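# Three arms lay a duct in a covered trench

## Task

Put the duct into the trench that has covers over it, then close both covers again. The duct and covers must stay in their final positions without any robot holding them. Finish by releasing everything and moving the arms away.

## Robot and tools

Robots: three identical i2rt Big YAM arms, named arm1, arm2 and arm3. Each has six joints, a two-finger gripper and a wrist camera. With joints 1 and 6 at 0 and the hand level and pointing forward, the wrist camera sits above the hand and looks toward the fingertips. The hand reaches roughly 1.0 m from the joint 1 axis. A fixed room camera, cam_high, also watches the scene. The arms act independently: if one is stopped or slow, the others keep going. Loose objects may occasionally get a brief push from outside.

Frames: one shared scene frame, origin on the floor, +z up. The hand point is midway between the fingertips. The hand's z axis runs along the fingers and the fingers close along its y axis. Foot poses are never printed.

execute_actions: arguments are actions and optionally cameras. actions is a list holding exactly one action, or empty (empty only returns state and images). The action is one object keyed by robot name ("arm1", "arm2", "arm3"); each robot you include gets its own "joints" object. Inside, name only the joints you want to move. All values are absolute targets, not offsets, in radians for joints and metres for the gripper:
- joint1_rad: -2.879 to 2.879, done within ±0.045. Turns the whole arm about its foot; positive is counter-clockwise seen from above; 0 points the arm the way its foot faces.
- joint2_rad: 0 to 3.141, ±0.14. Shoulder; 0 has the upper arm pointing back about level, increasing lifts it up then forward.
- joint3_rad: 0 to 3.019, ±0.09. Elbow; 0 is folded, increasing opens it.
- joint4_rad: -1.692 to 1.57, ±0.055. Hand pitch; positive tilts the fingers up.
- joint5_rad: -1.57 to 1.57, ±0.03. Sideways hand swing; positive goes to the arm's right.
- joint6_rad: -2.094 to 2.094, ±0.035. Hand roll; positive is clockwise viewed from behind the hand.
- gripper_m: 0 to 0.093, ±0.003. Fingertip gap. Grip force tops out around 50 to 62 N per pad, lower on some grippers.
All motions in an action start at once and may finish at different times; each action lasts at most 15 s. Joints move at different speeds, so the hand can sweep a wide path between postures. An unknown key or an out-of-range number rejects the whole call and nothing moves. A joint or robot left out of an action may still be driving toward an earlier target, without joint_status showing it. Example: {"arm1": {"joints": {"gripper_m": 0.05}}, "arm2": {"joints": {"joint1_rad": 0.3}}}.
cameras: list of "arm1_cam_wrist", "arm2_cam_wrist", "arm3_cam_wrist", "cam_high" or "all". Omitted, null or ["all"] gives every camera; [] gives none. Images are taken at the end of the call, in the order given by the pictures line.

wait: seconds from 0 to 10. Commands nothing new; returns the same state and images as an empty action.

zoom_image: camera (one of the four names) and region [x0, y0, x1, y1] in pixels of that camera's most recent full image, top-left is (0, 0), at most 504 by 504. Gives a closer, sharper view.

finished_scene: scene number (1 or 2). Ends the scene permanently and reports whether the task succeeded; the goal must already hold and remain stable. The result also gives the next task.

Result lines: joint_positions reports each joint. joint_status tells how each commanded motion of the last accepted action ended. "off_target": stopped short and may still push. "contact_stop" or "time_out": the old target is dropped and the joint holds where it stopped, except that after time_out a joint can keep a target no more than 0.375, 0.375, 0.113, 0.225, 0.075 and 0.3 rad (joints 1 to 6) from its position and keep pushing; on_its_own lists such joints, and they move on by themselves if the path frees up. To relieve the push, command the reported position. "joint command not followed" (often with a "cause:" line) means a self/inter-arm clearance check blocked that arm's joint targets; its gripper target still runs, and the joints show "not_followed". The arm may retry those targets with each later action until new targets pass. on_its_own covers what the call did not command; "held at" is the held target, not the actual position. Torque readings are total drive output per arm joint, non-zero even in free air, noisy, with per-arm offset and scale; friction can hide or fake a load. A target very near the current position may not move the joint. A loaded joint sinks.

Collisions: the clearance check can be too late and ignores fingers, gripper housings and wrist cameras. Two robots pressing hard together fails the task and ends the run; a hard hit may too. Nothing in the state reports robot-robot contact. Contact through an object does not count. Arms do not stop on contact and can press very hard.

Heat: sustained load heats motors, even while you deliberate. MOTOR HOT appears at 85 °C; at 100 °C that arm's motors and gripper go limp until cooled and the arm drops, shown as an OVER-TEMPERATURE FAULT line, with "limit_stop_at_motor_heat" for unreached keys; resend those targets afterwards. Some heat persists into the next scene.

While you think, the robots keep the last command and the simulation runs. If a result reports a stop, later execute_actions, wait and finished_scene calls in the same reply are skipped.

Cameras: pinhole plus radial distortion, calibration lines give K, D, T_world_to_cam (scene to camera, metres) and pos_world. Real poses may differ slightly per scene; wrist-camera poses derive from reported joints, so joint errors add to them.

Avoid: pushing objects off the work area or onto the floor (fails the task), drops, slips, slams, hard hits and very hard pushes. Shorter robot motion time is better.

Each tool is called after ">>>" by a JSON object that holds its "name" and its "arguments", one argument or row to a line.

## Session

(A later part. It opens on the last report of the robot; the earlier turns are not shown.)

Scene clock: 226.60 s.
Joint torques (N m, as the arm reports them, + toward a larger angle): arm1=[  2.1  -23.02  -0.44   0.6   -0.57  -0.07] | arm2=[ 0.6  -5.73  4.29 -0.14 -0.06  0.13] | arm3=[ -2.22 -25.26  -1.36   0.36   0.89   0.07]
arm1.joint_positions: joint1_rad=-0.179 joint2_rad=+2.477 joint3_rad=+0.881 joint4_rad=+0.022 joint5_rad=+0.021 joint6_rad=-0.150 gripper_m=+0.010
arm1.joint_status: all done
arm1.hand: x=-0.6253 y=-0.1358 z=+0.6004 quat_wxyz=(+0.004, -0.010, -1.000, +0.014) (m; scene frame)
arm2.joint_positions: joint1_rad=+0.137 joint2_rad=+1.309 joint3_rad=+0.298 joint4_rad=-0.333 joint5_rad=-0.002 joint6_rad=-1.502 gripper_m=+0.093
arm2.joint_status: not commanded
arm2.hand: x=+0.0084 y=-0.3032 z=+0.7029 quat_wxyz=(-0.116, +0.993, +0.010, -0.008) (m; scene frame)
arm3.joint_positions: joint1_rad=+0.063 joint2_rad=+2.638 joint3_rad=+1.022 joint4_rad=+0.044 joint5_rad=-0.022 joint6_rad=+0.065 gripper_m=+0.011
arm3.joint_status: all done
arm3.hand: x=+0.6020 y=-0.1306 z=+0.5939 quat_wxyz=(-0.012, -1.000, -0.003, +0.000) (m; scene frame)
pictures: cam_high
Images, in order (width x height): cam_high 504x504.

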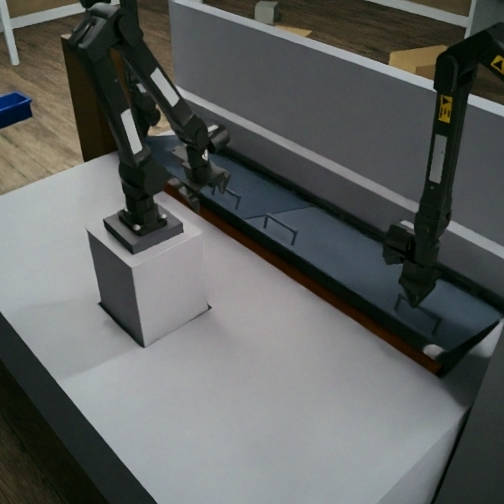

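>>> {"name": "execute_actions", "arguments": {
  "actions": [
    {"arm1":{"joints":{"joint1_rad":-0.22,"joint2_rad":2.55,"joint3_rad":0.975,"joint4_rad":0.079,"joint6_rad":-0.215}},"arm3":{"joints":{"joint1_rad":0.098,"joint2_rad":2.693,"joint3_rad":1.115,"joint4_rad":0.078,"joint6_rad":0.13}}}
  ],
  "cameras": []
}}

>>> {"name": "execute_actions", "arguments": {
  "actions": [
    {"arm1":{"joints":{"joint1_rad":-0.248,"joint2_rad":2.63,"joint3_rad":1.035,"joint4_rad":0.102,"joint6_rad":-0.235}},"arm3":{"joints":{"joint1_rad":0.126,"joint2_rad":2.77,"joint3_rad":1.18,"joint4_rad":0.098,"joint6_rad":0.147}}}
  ],
  "cameras": ["cam_high"]
}}

Scene clock: 229.37 s.
Joint torques (N m, as the arm reports them, + toward a larger angle): arm1=[  1.37 -24.03  -1.2    0.61  -0.29  -0.1 ] | arm2=[ 0.51 -5.59  4.29 -0.19 -0.06  0.13] | arm3=[ -1.33 -25.57  -1.9    0.33   0.61   0.09]
arm1.joint_positions: joint1_rad=-0.233 joint2_rad=+2.627 joint3_rad=+0.979 joint4_rad=+0.076 joint5_rad=+0.013 joint6_rad=-0.208 gripper_m=+0.010
arm1.joint_status: all done
arm1.hand: x=-0.6247 y=-0.1544 z=+0.5488 quat_wxyz=(+0.002, -0.008, -1.000, +0.010) (m; scene frame)
arm2.joint_positions: joint1_rad=+0.137 joint2_rad=+1.309 joint3_rad=+0.298 joint4_rad=-0.333 joint5_rad=-0.002 joint6_rad=-1.502 gripper_m=+0.093
arm2.joint_status: not commanded
arm2.hand: x=+0.0084 y=-0.3032 z=+0.7029 quat_wxyz=(-0.116, +0.993, +0.010, -0.008) (m; scene frame)
arm3.joint_positions: joint1_rad=+0.114 joint2_rad=+2.775 joint3_rad=+1.127 joint4_rad=+0.079 joint5_rad=-0.015 joint6_rad=+0.121 gripper_m=+0.011
arm3.joint_status: all done
arm3.hand: x=+0.6017 y=-0.1488 z=+0.5437 quat_wxyz=(-0.009, -1.000, -0.002, +0.001) (m; scene frame)
pictures: none
No camera images: the call's "cameras" was empty. Leave "cameras" out to get every camera's image.

Scene clock: 230.17 s.
Joint torques (N m, as the arm reports them, + toward a larger angle): arm1=[  0.58 -24.18  -1.16   0.84  -0.17  -0.09] | arm2=[ 0.44 -5.3   4.28 -0.06 -0.06  0.15] | arm3=[ -0.6  -25.3   -1.56   0.52   0.37   0.08]
arm1.joint_positions: joint1_rad=-0.251 joint2_rad=+2.702 joint3_rad=+1.037 joint4_rad=+0.095 joint5_rad=+0.010 joint6_rad=-0.227 gripper_m=+0.010
arm1.joint_status: all done
arm1.hand: x=-0.6242 y=-0.1607 z=+0.5217 quat_wxyz=(+0.002, -0.007, -1.000, +0.008) (m; scene frame)
arm2.joint_positions: joint1_rad=+0.137 joint2_rad=+1.309 joint3_rad=+0.298 joint4_rad=-0.333 joint5_rad=-0.002 joint6_rad=-1.502 gripper_m=+0.093
arm2.joint_status: not commanded
arm2.hand: x=+0.0084 y=-0.3032 z=+0.7029 quat_wxyz=(-0.116, +0.993, +0.010, -0.008) (m; scene frame)
arm3.joint_positions: joint1_rad=+0.134 joint2_rad=+2.847 joint3_rad=+1.188 joint4_rad=+0.094 joint5_rad=-0.010 joint6_rad=+0.139 gripper_m=+0.011
arm3.joint_status: all done
arm3.hand: x=+0.6014 y=-0.1551 z=+0.5167 quat_wxyz=(-0.006, -1.000, -0.002, +0.003) (m; scene frame)
pictures: cam_high
Images, in order (width x height): cam_high 504x504.

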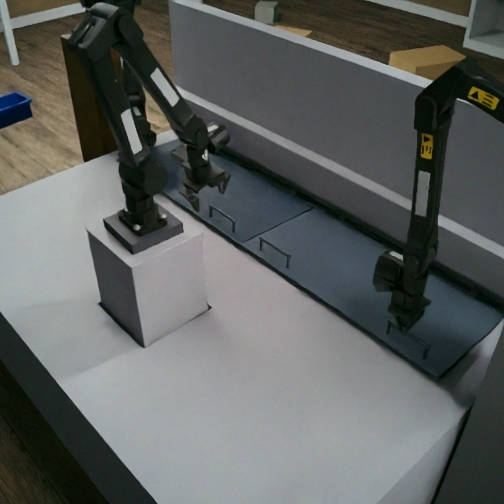

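>>> {"name": "execute_actions", "arguments": {
  "actions": [
    {"arm1":{"joints":{"joint1_rad":-0.262,"joint2_rad":2.673,"joint3_rad":1.064,"joint4_rad":0.115,"joint6_rad":-0.245}},"arm3":{"joints":{"joint1_rad":0.138,"joint2_rad":2.813,"joint3_rad":1.215,"joint4_rad":0.108,"joint6_rad":0.155}}}
  ],
  "cameras": []
}}

>>> {"name": "execute_actions", "arguments": {
  "actions": [
    {"arm1":{"joints":{"joint1_rad":-0.27,"joint2_rad":2.705,"joint3_rad":1.086,"joint4_rad":0.123,"joint6_rad":-0.25}},"arm3":{"joints":{"joint1_rad":0.147,"joint2_rad":2.845,"joint3_rad":1.24,"joint4_rad":0.115,"joint6_rad":0.16}}}
  ],
  "cameras": ["cam_high"]
}}

Scene clock: 232.90 s.
Joint torques (N m, as the arm reports them, + toward a larger angle): arm1=[  0.54 -23.54  -1.19   0.93  -0.07  -0.11] | arm2=[ 0.48 -5.79  4.35 -0.22 -0.07  0.13] | arm3=[ -0.2  -24.73  -1.45   0.73   0.31   0.09]
arm1.joint_positions: joint1_rad=-0.258 joint2_rad=+2.738 joint3_rad=+1.064 joint4_rad=+0.105 joint5_rad=+0.007 joint6_rad=-0.236 gripper_m=+0.010
arm1.joint_status: all done
arm1.hand: x=-0.6242 y=-0.1628 z=+0.5087 quat_wxyz=(+0.000, -0.007, -1.000, +0.007) (m; scene frame)
arm2.joint_positions: joint1_rad=+0.137 joint2_rad=+1.309 joint3_rad=+0.298 joint4_rad=-0.333 joint5_rad=-0.002 joint6_rad=-1.502 gripper_m=+0.093
arm2.joint_status: not commanded
arm2.hand: x=+0.0084 y=-0.3032 z=+0.7029 quat_wxyz=(-0.116, +0.993, +0.010, -0.008) (m; scene frame)
arm3.joint_positions: joint1_rad=+0.141 joint2_rad=+2.884 joint3_rad=+1.220 joint4_rad=+0.100 joint5_rad=-0.008 joint6_rad=+0.146 gripper_m=+0.011
arm3.joint_status: all done
arm3.hand: x=+0.6014 y=-0.1576 z=+0.5028 quat_wxyz=(-0.006, -1.000, -0.002, +0.004) (m; scene frame)
pictures: none
No camera images: the call's "cameras" was empty. Leave "cameras" out to get every camera's image.

Scene clock: 233.40 s.
Joint torques (N m, as the arm reports them, + toward a larger angle): arm1=[ -0.03 -20.94   0.03   1.28   0.01  -0.11] | arm2=[ 0.39 -5.36  4.26 -0.27 -0.06  0.12] | arm3=[  0.33 -22.73  -0.18   1.01   0.23   0.1 ]
arm1.joint_positions: joint1_rad=-0.260 joint2_rad=+2.747 joint3_rad=+1.071 joint4_rad=+0.105 joint5_rad=+0.004 joint6_rad=-0.239 gripper_m=+0.010
arm1.joint_status: all done
arm1.hand: x=-0.6242 y=-0.1634 z=+0.5055 quat_wxyz=(+0.001, -0.006, -1.000, +0.006) (m; scene frame)
arm2.joint_positions: joint1_rad=+0.137 joint2_rad=+1.309 joint3_rad=+0.298 joint4_rad=-0.333 joint5_rad=-0.002 joint6_rad=-1.502 gripper_m=+0.093
arm2.joint_status: not commanded
arm2.hand: x=+0.0084 y=-0.3032 z=+0.7029 quat_wxyz=(-0.116, +0.993, +0.010, -0.008) (m; scene frame)
arm3.joint_positions: joint1_rad=+0.143 joint2_rad=+2.892 joint3_rad=+1.228 joint4_rad=+0.100 joint5_rad=-0.006 joint6_rad=+0.150 gripper_m=+0.011
arm3.joint_status: all done
arm3.hand: x=+0.6015 y=-0.1581 z=+0.4996 quat_wxyz=(-0.005, -1.000, -0.001, +0.004) (m; scene frame)
pictures: cam_high
Images, in order (width x height): cam_high 504x504.

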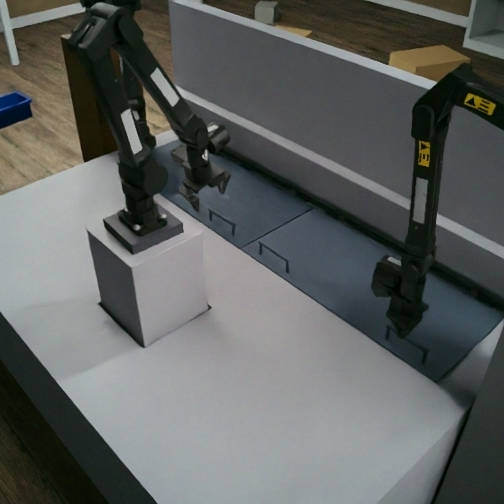

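>>> {"name": "execute_actions", "arguments": {
  "actions": [
    {"arm1":{"joints":{"joint2_rad":2.728}},"arm3":{"joints":{"joint2_rad":2.87}}}
  ],
  "cameras": ["arm1_cam_wrist","arm3_cam_wrist"]
}}

Scene clock: 234.87 s.
Joint torques (N m, as the arm reports them, + toward a larger angle): arm1=[ -0.12 -18.71  -0.01   1.25   0.01  -0.11] | arm2=[ 0.26 -5.88  4.24 -0.1  -0.07  0.13] | arm3=[  0.23 -20.34  -0.14   1.04   0.23   0.1 ]
arm1.joint_positions: joint1_rad=-0.260 joint2_rad=+2.747 joint3_rad=+1.071 joint4_rad=+0.105 joint5_rad=+0.004 joint6_rad=-0.239 gripper_m=+0.010
arm1.joint_status: all done
arm1.hand: x=-0.6242 y=-0.1634 z=+0.5055 quat_wxyz=(+0.001, -0.006, -1.000, +0.006) (m; scene frame)
arm2.joint_positions: joint1_rad=+0.137 joint2_rad=+1.309 joint3_rad=+0.298 joint4_rad=-0.333 joint5_rad=-0.002 joint6_rad=-1.502 gripper_m=+0.093
arm2.joint_status: not commanded
arm2.hand: x=+0.0084 y=-0.3032 z=+0.7029 quat_wxyz=(-0.116, +0.993, +0.010, -0.008) (m; scene frame)
arm3.joint_positions: joint1_rad=+0.143 joint2_rad=+2.892 joint3_rad=+1.228 joint4_rad=+0.100 joint5_rad=-0.006 joint6_rad=+0.150 gripper_m=+0.011
arm3.joint_status: all done
arm3.hand: x=+0.6015 y=-0.1581 z=+0.4996 quat_wxyz=(-0.005, -1.000, -0.001, +0.004) (m; scene frame)
pictures: arm1_cam_wrist, arm3_cam_wrist
camera_calibration (this result's frames):
arm1_cam_wrist: T_world_to_cam=[[0.00329484, -0.999866, 0.0160277, -0.166935], [-0.807746, 0.00678773, 0.589491, -0.795173], [-0.589521, -0.0148886, -0.807616, 0.165891], [0, 0, 0, 1]] pos_world=[-0.543951, -0.159045, 0.605399]
arm3_cam_wrist: T_world_to_cam=[[-0.0117489, 0.999929, -0.00206633, 0.169332], [0.825266, 0.0108635, 0.56464, -0.772634], [0.564622, 0.00492863, -0.825335, 0.194127], [0, 0, 0, 1]] pos_world=[0.530009, -0.161884, 0.59683]
Images, in order (width x height): arm1_cam_wrist 504x504, arm3_cam_wrist 504x504.

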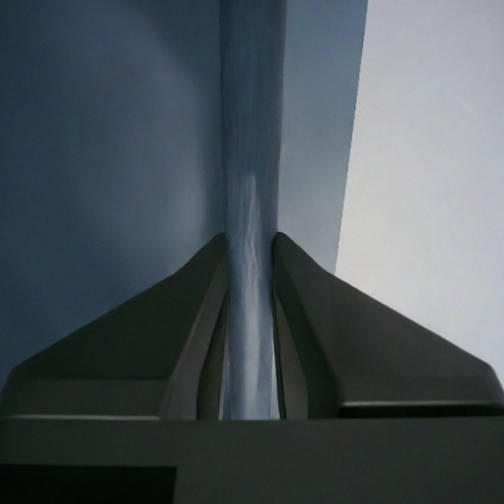

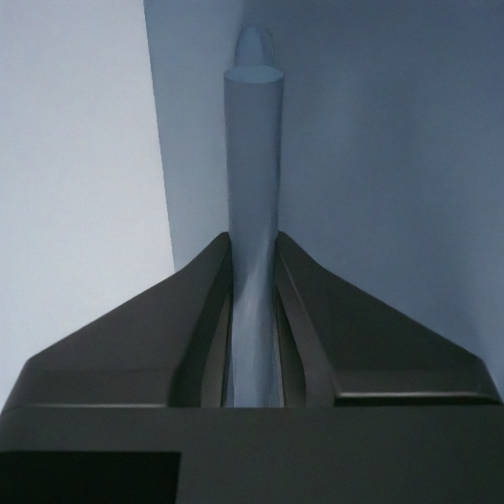

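>>> {"name": "execute_actions", "arguments": {
  "actions": [
    {"arm1":{"joints":{"joint2_rad":2.742}},"arm3":{"joints":{"joint2_rad":2.89}}}
  ],
  "cameras": []
}}

>>> {"name": "execute_actions", "arguments": {
  "actions": [
    {"arm1":{"joints":{"gripper_m":0.055}},"arm3":{"joints":{"gripper_m":0.055}}}
  ],
  "cameras": ["arm1_cam_wrist","arm3_cam_wrist","cam_high"]
}}

Scene clock: 239.87 s.
Joint torques (N m, as the arm reports them, + toward a larger angle): arm1=[ -0.11 -17.52   0.02   1.3    0.    -0.12] | arm2=[ 0.32 -5.68  4.35 -0.15 -0.08  0.15] | arm3=[  0.4  -18.66  -0.14   1.06   0.22   0.1 ]
arm1.joint_positions: joint1_rad=-0.260 joint2_rad=+2.747 joint3_rad=+1.071 joint4_rad=+0.105 joint5_rad=+0.004 joint6_rad=-0.239 gripper_m=+0.010
arm1.joint_status: all done
arm1.hand: x=-0.6246 y=-0.1633 z=+0.5052 quat_wxyz=(+0.001, -0.006, -1.000, +0.006) (m; scene frame)
arm2.joint_positions: joint1_rad=+0.137 joint2_rad=+1.309 joint3_rad=+0.298 joint4_rad=-0.333 joint5_rad=-0.002 joint6_rad=-1.502 gripper_m=+0.093
arm2.joint_status: not commanded
arm2.hand: x=+0.0084 y=-0.3032 z=+0.7029 quat_wxyz=(-0.116, +0.993, +0.010, -0.008) (m; scene frame)
arm3.joint_positions: joint1_rad=+0.143 joint2_rad=+2.893 joint3_rad=+1.228 joint4_rad=+0.100 joint5_rad=-0.006 joint6_rad=+0.150 gripper_m=+0.011
arm3.joint_status: all done
arm3.hand: x=+0.6019 y=-0.1580 z=+0.4993 quat_wxyz=(-0.005, -1.000, -0.001, +0.004) (m; scene frame)
pictures: none
No camera images: the call's "cameras" was empty. Leave "cameras" out to get every camera's image.

Scene clock: 240.47 s.
Joint torques (N m, as the arm reports them, + toward a larger angle): arm1=[ -0.09 -16.88  -0.44   0.96   0.01  -0.1 ] | arm2=[ 0.42 -5.47  4.31 -0.2  -0.07  0.13] | arm3=[  0.43 -19.01  -0.71   0.81   0.06   0.09]
arm1.joint_positions: joint1_rad=-0.260 joint2_rad=+2.747 joint3_rad=+1.080 joint4_rad=+0.114 joint5_rad=+0.004 joint6_rad=-0.240 gripper_m=+0.055
arm1.joint_status: all done
arm1.hand: x=-0.6175 y=-0.1651 z=+0.5050 quat_wxyz=(-0.007, -0.006, -1.000, +0.008) (m; scene frame)
arm2.joint_positions: joint1_rad=+0.137 joint2_rad=+1.309 joint3_rad=+0.298 joint4_rad=-0.333 joint5_rad=-0.002 joint6_rad=-1.502 gripper_m=+0.093
arm2.joint_status: not commanded
arm2.hand: x=+0.0084 y=-0.3032 z=+0.7029 quat_wxyz=(-0.116, +0.993, +0.010, -0.008) (m; scene frame)
arm3.joint_positions: joint1_rad=+0.143 joint2_rad=+2.893 joint3_rad=+1.237 joint4_rad=+0.105 joint5_rad=-0.002 joint6_rad=+0.150 gripper_m=+0.055
arm3.joint_status: all done
arm3.hand: x=+0.5955 y=-0.1584 z=+0.4991 quat_wxyz=(-0.004, -1.000, -0.001, +0.011) (m; scene frame)
pictures: arm1_cam_wrist, arm3_cam_wrist, cam_high
camera_calibration (this result's frames):
arm1_cam_wrist: T_world_to_cam=[[0.00428323, -0.999789, 0.0200808, -0.170093], [-0.816796, 0.00808722, 0.57687, -0.788443], [-0.576911, -0.0188728, -0.816589, 0.181029], [0, 0, 0, 1]] pos_world=[-0.538831, -0.160265, 0.606071]
arm3_cam_wrist: T_world_to_cam=[[-0.0109136, 0.99994, -0.0000161653, 0.167994], [0.832344, 0.00909338, 0.554185, -0.766708], [0.554152, 0.00603471, -0.832394, 0.207011], [0, 0, 0, 1]] pos_world=[0.525283, -0.162262, 0.597215]
Images, in order (width x height): arm1_cam_wrist 504x504, arm3_cam_wrist 504x504, cam_high 504x504.

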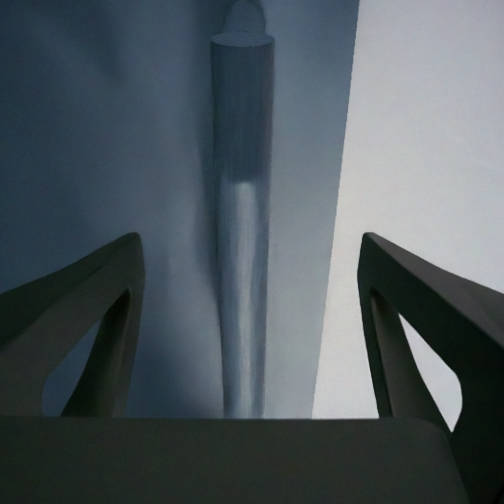

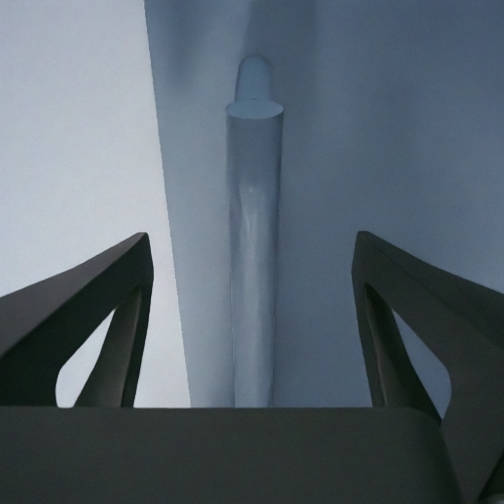

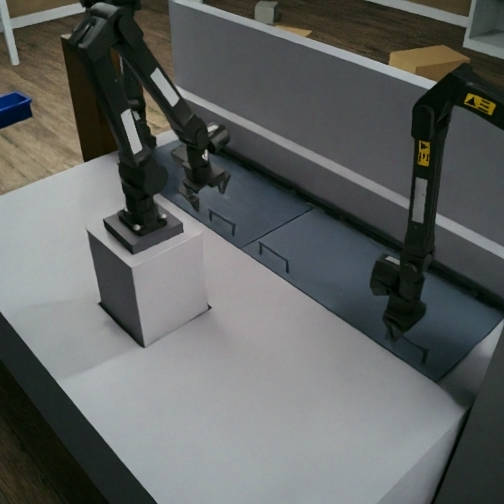

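>>> {"name": "execute_actions", "arguments": {
  "actions": [
    {"arm1":{"joints":{"joint2_rad":2.62,"joint3_rad":0.99,"joint4_rad":0.075}},"arm3":{"joints":{"joint2_rad":2.77,"joint3_rad":1.13,"joint4_rad":0.085}}}
  ],
  "cameras": []
}}

>>> {"name": "execute_actions", "arguments": {
  "actions": [
    {"arm1":{"joints":{"joint2_rad":2.41,"joint3_rad":0.84,"joint4_rad":0.0}},"arm3":{"joints":{"joint2_rad":2.56,"joint3_rad":0.95,"joint4_rad":0.04}}}
  ],
  "cameras": ["cam_high"]
}}

Scene clock: 243.50 s.
Joint torques (N m, as the arm reports them, + toward a larger angle): arm1=[ -0.01 -17.46  -0.89   0.48   0.01  -0.11] | arm2=[ 0.48 -5.65  4.27 -0.13 -0.07  0.13] | arm3=[  0.26 -18.73  -0.93   0.14   0.07   0.1 ]
arm1.joint_positions: joint1_rad=-0.260 joint2_rad=+2.625 joint3_rad=+0.991 joint4_rad=+0.079 joint5_rad=+0.004 joint6_rad=-0.240 gripper_m=+0.055
arm1.joint_status: all done
arm1.hand: x=-0.6178 y=-0.1647 z=+0.5492 quat_wxyz=(-0.007, -0.006, -1.000, +0.008) (m; scene frame)
arm2.joint_positions: joint1_rad=+0.137 joint2_rad=+1.309 joint3_rad=+0.298 joint4_rad=-0.333 joint5_rad=-0.002 joint6_rad=-1.502 gripper_m=+0.093
arm2.joint_status: not commanded
arm2.hand: x=+0.0084 y=-0.3032 z=+0.7029 quat_wxyz=(-0.116, +0.993, +0.010, -0.008) (m; scene frame)
arm3.joint_positions: joint1_rad=+0.143 joint2_rad=+2.774 joint3_rad=+1.131 joint4_rad=+0.090 joint5_rad=-0.002 joint6_rad=+0.150 gripper_m=+0.055
arm3.joint_status: all done
arm3.hand: x=+0.5972 y=-0.1580 z=+0.5439 quat_wxyz=(-0.004, -1.000, -0.001, +0.010) (m; scene frame)
pictures: none
No camera images: the call's "cameras" was empty. Leave "cameras" out to get every camera's image.

Scene clock: 244.60 s.
Joint torques (N m, as the arm reports them, + toward a larger angle): arm1=[  0.01 -16.    -0.27   0.43   0.01  -0.09] | arm2=[ 0.35 -5.46  4.39 -0.16 -0.07  0.16] | arm3=[  0.35 -17.12  -0.72   0.19   0.06   0.09]
arm1.joint_positions: joint1_rad=-0.260 joint2_rad=+2.409 joint3_rad=+0.841 joint4_rad=+0.002 joint5_rad=+0.004 joint6_rad=-0.240 gripper_m=+0.055
arm1.joint_status: all done
arm1.hand: x=-0.6309 y=-0.1607 z=+0.6230 quat_wxyz=(-0.001, -0.006, -1.000, +0.006) (m; scene frame)
arm2.joint_positions: joint1_rad=+0.137 joint2_rad=+1.309 joint3_rad=+0.298 joint4_rad=-0.333 joint5_rad=-0.002 joint6_rad=-1.502 gripper_m=+0.093
arm2.joint_status: not commanded
arm2.hand: x=+0.0084 y=-0.3032 z=+0.7029 quat_wxyz=(-0.116, +0.993, +0.010, -0.008) (m; scene frame)
arm3.joint_positions: joint1_rad=+0.143 joint2_rad=+2.556 joint3_rad=+0.952 joint4_rad=+0.044 joint5_rad=-0.002 joint6_rad=+0.151 gripper_m=+0.055
arm3.joint_status: all done
arm3.hand: x=+0.6085 y=-0.1561 z=+0.6232 quat_wxyz=(-0.003, -1.000, -0.001, +0.006) (m; scene frame)
pictures: cam_high
Images, in order (width x height): cam_high 504x504.

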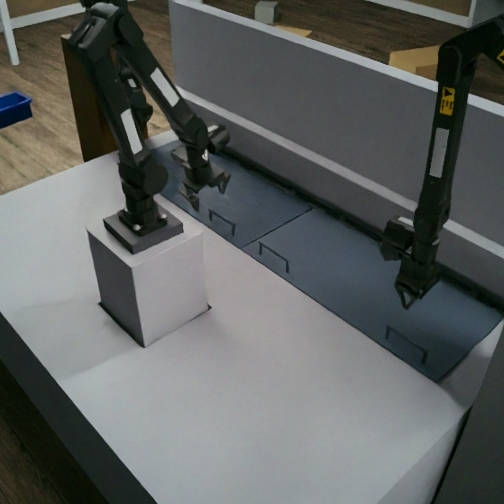

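>>> {"name": "execute_actions", "arguments": {
  "actions": [
    {"arm1":{"joints":{"joint1_rad":-0.8,"joint2_rad":1.6,"joint3_rad":0.8,"joint4_rad":-0.6}},"arm3":{"joints":{"joint1_rad":0.7,"joint2_rad":1.7,"joint3_rad":0.85,"joint4_rad":-0.6}}}
  ]
}}

Scene clock: 248.17 s.
Joint torques (N m, as the arm reports them, + toward a larger angle): arm1=[  0.65 -13.22   6.45   0.42   0.07  -0.09] | arm2=[ 0.48 -5.99  4.19 -0.08 -0.06  0.14] | arm3=[ -0.16 -14.61   4.91   0.18  -0.04   0.09]
arm1.joint_positions: joint1_rad=-0.801 joint2_rad=+1.605 joint3_rad=+0.797 joint4_rad=-0.592 joint5_rad=+0.002 joint6_rad=-0.242 gripper_m=+0.055
arm1.joint_status: all done
arm1.hand: x=-0.6837 y=-0.3615 z=+0.9078 quat_wxyz=(-0.074, -0.271, -0.959, +0.047) (m; scene frame)
arm2.joint_positions: joint1_rad=+0.137 joint2_rad=+1.309 joint3_rad=+0.298 joint4_rad=-0.333 joint5_rad=-0.002 joint6_rad=-1.502 gripper_m=+0.093
arm2.joint_status: not commanded
arm2.hand: x=+0.0084 y=-0.3032 z=+0.7029 quat_wxyz=(-0.116, +0.993, +0.010, -0.008) (m; scene frame)
arm3.joint_positions: joint1_rad=+0.701 joint2_rad=+1.703 joint3_rad=+0.849 joint4_rad=-0.591 joint5_rad=+0.000 joint6_rad=+0.152 gripper_m=+0.055
arm3.joint_status: all done
arm3.hand: x=+0.6506 y=-0.3740 z=+0.9330 quat_wxyz=(-0.027, -0.959, -0.275, +0.058) (m; scene frame)
pictures: arm1_cam_wrist, arm2_cam_wrist, arm3_cam_wrist, cam_high
camera_calibration (this result's frames):
arm1_cam_wrist: T_world_to_cam=[[-0.513064, -0.8565, 0.0563304, -0.709128], [-0.755382, 0.481709, 0.444246, -0.739731], [-0.407631, 0.185376, -0.894132, 0.728014], [0, 0, 0, 1]] pos_world=[-0.625846, -0.385989, 1.01951]
arm2_cam_wrist: T_world_to_cam=[[-0.0190586, 0.978115, 0.207192, 0.148496], [0.826411, -0.101228, 0.553893, -0.418646], [0.562744, 0.181783, -0.806396, 0.740883], [0, 0, 0, 1]] pos_world=[-0.0681237, -0.322304, 0.798563]
arm3_cam_wrist: T_world_to_cam=[[-0.537414, 0.843242, -0.0113163, 0.678678], [0.744565, 0.480741, 0.463153, -0.732645], [0.395991, 0.240479, -0.886206, 0.779736], [0, 0, 0, 1]] pos_world=[0.601465, -0.407588, 1.03801]
Images, in order (width x height): arm1_cam_wrist 504x504, arm2_cam_wrist 504x504, arm3_cam_wrist 504x504, cam_high 504x504.

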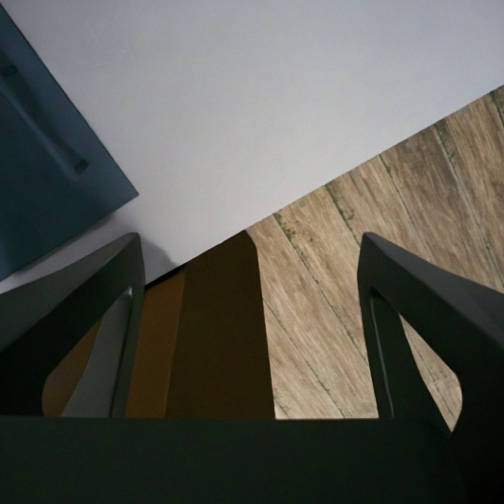

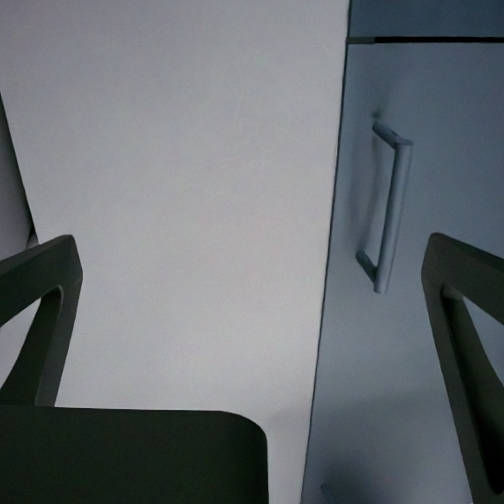

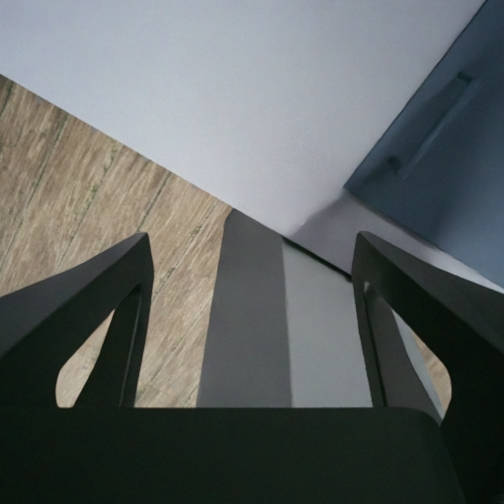

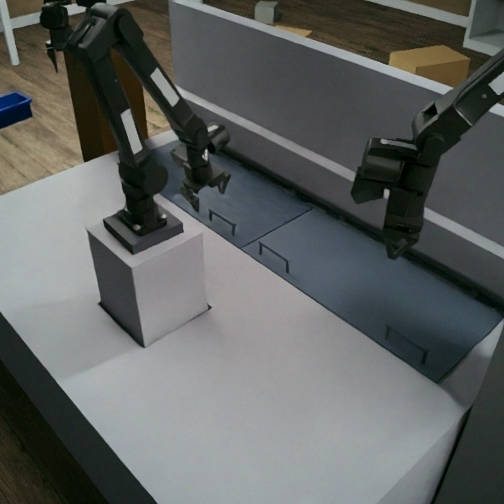

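>>> {"name": "zoom_image", "arguments": {
  "camera": "cam_high",
  "region": [140, 130, 504, 400]
}}

>>> {"name": "zoom_image", "arguments": {
  "camera": "arm2_cam_wrist",
  "region": [280, 0, 504, 160]
}}

Region (140, 130, 504, 400) of cam_high's 504x504 image, scaled by 1.385, with more detail than that image has; it fills the top 374 rows of this view, and the rest is white.

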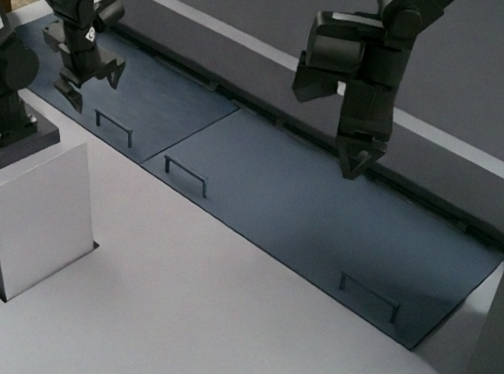

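Region (280, 0, 504, 160) of arm2_cam_wrist's 504x504 image, scaled by 2.250, with more detail than that image has; it fills the top 360 rows of this view, and the rest is white.

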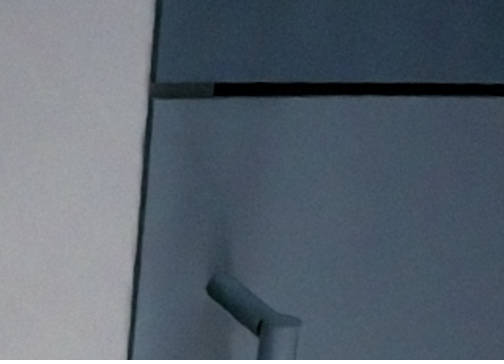

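>>> {"name": "finished_scene", "arguments": {
  "scene": 2
}}

The scene is finished: the task was done.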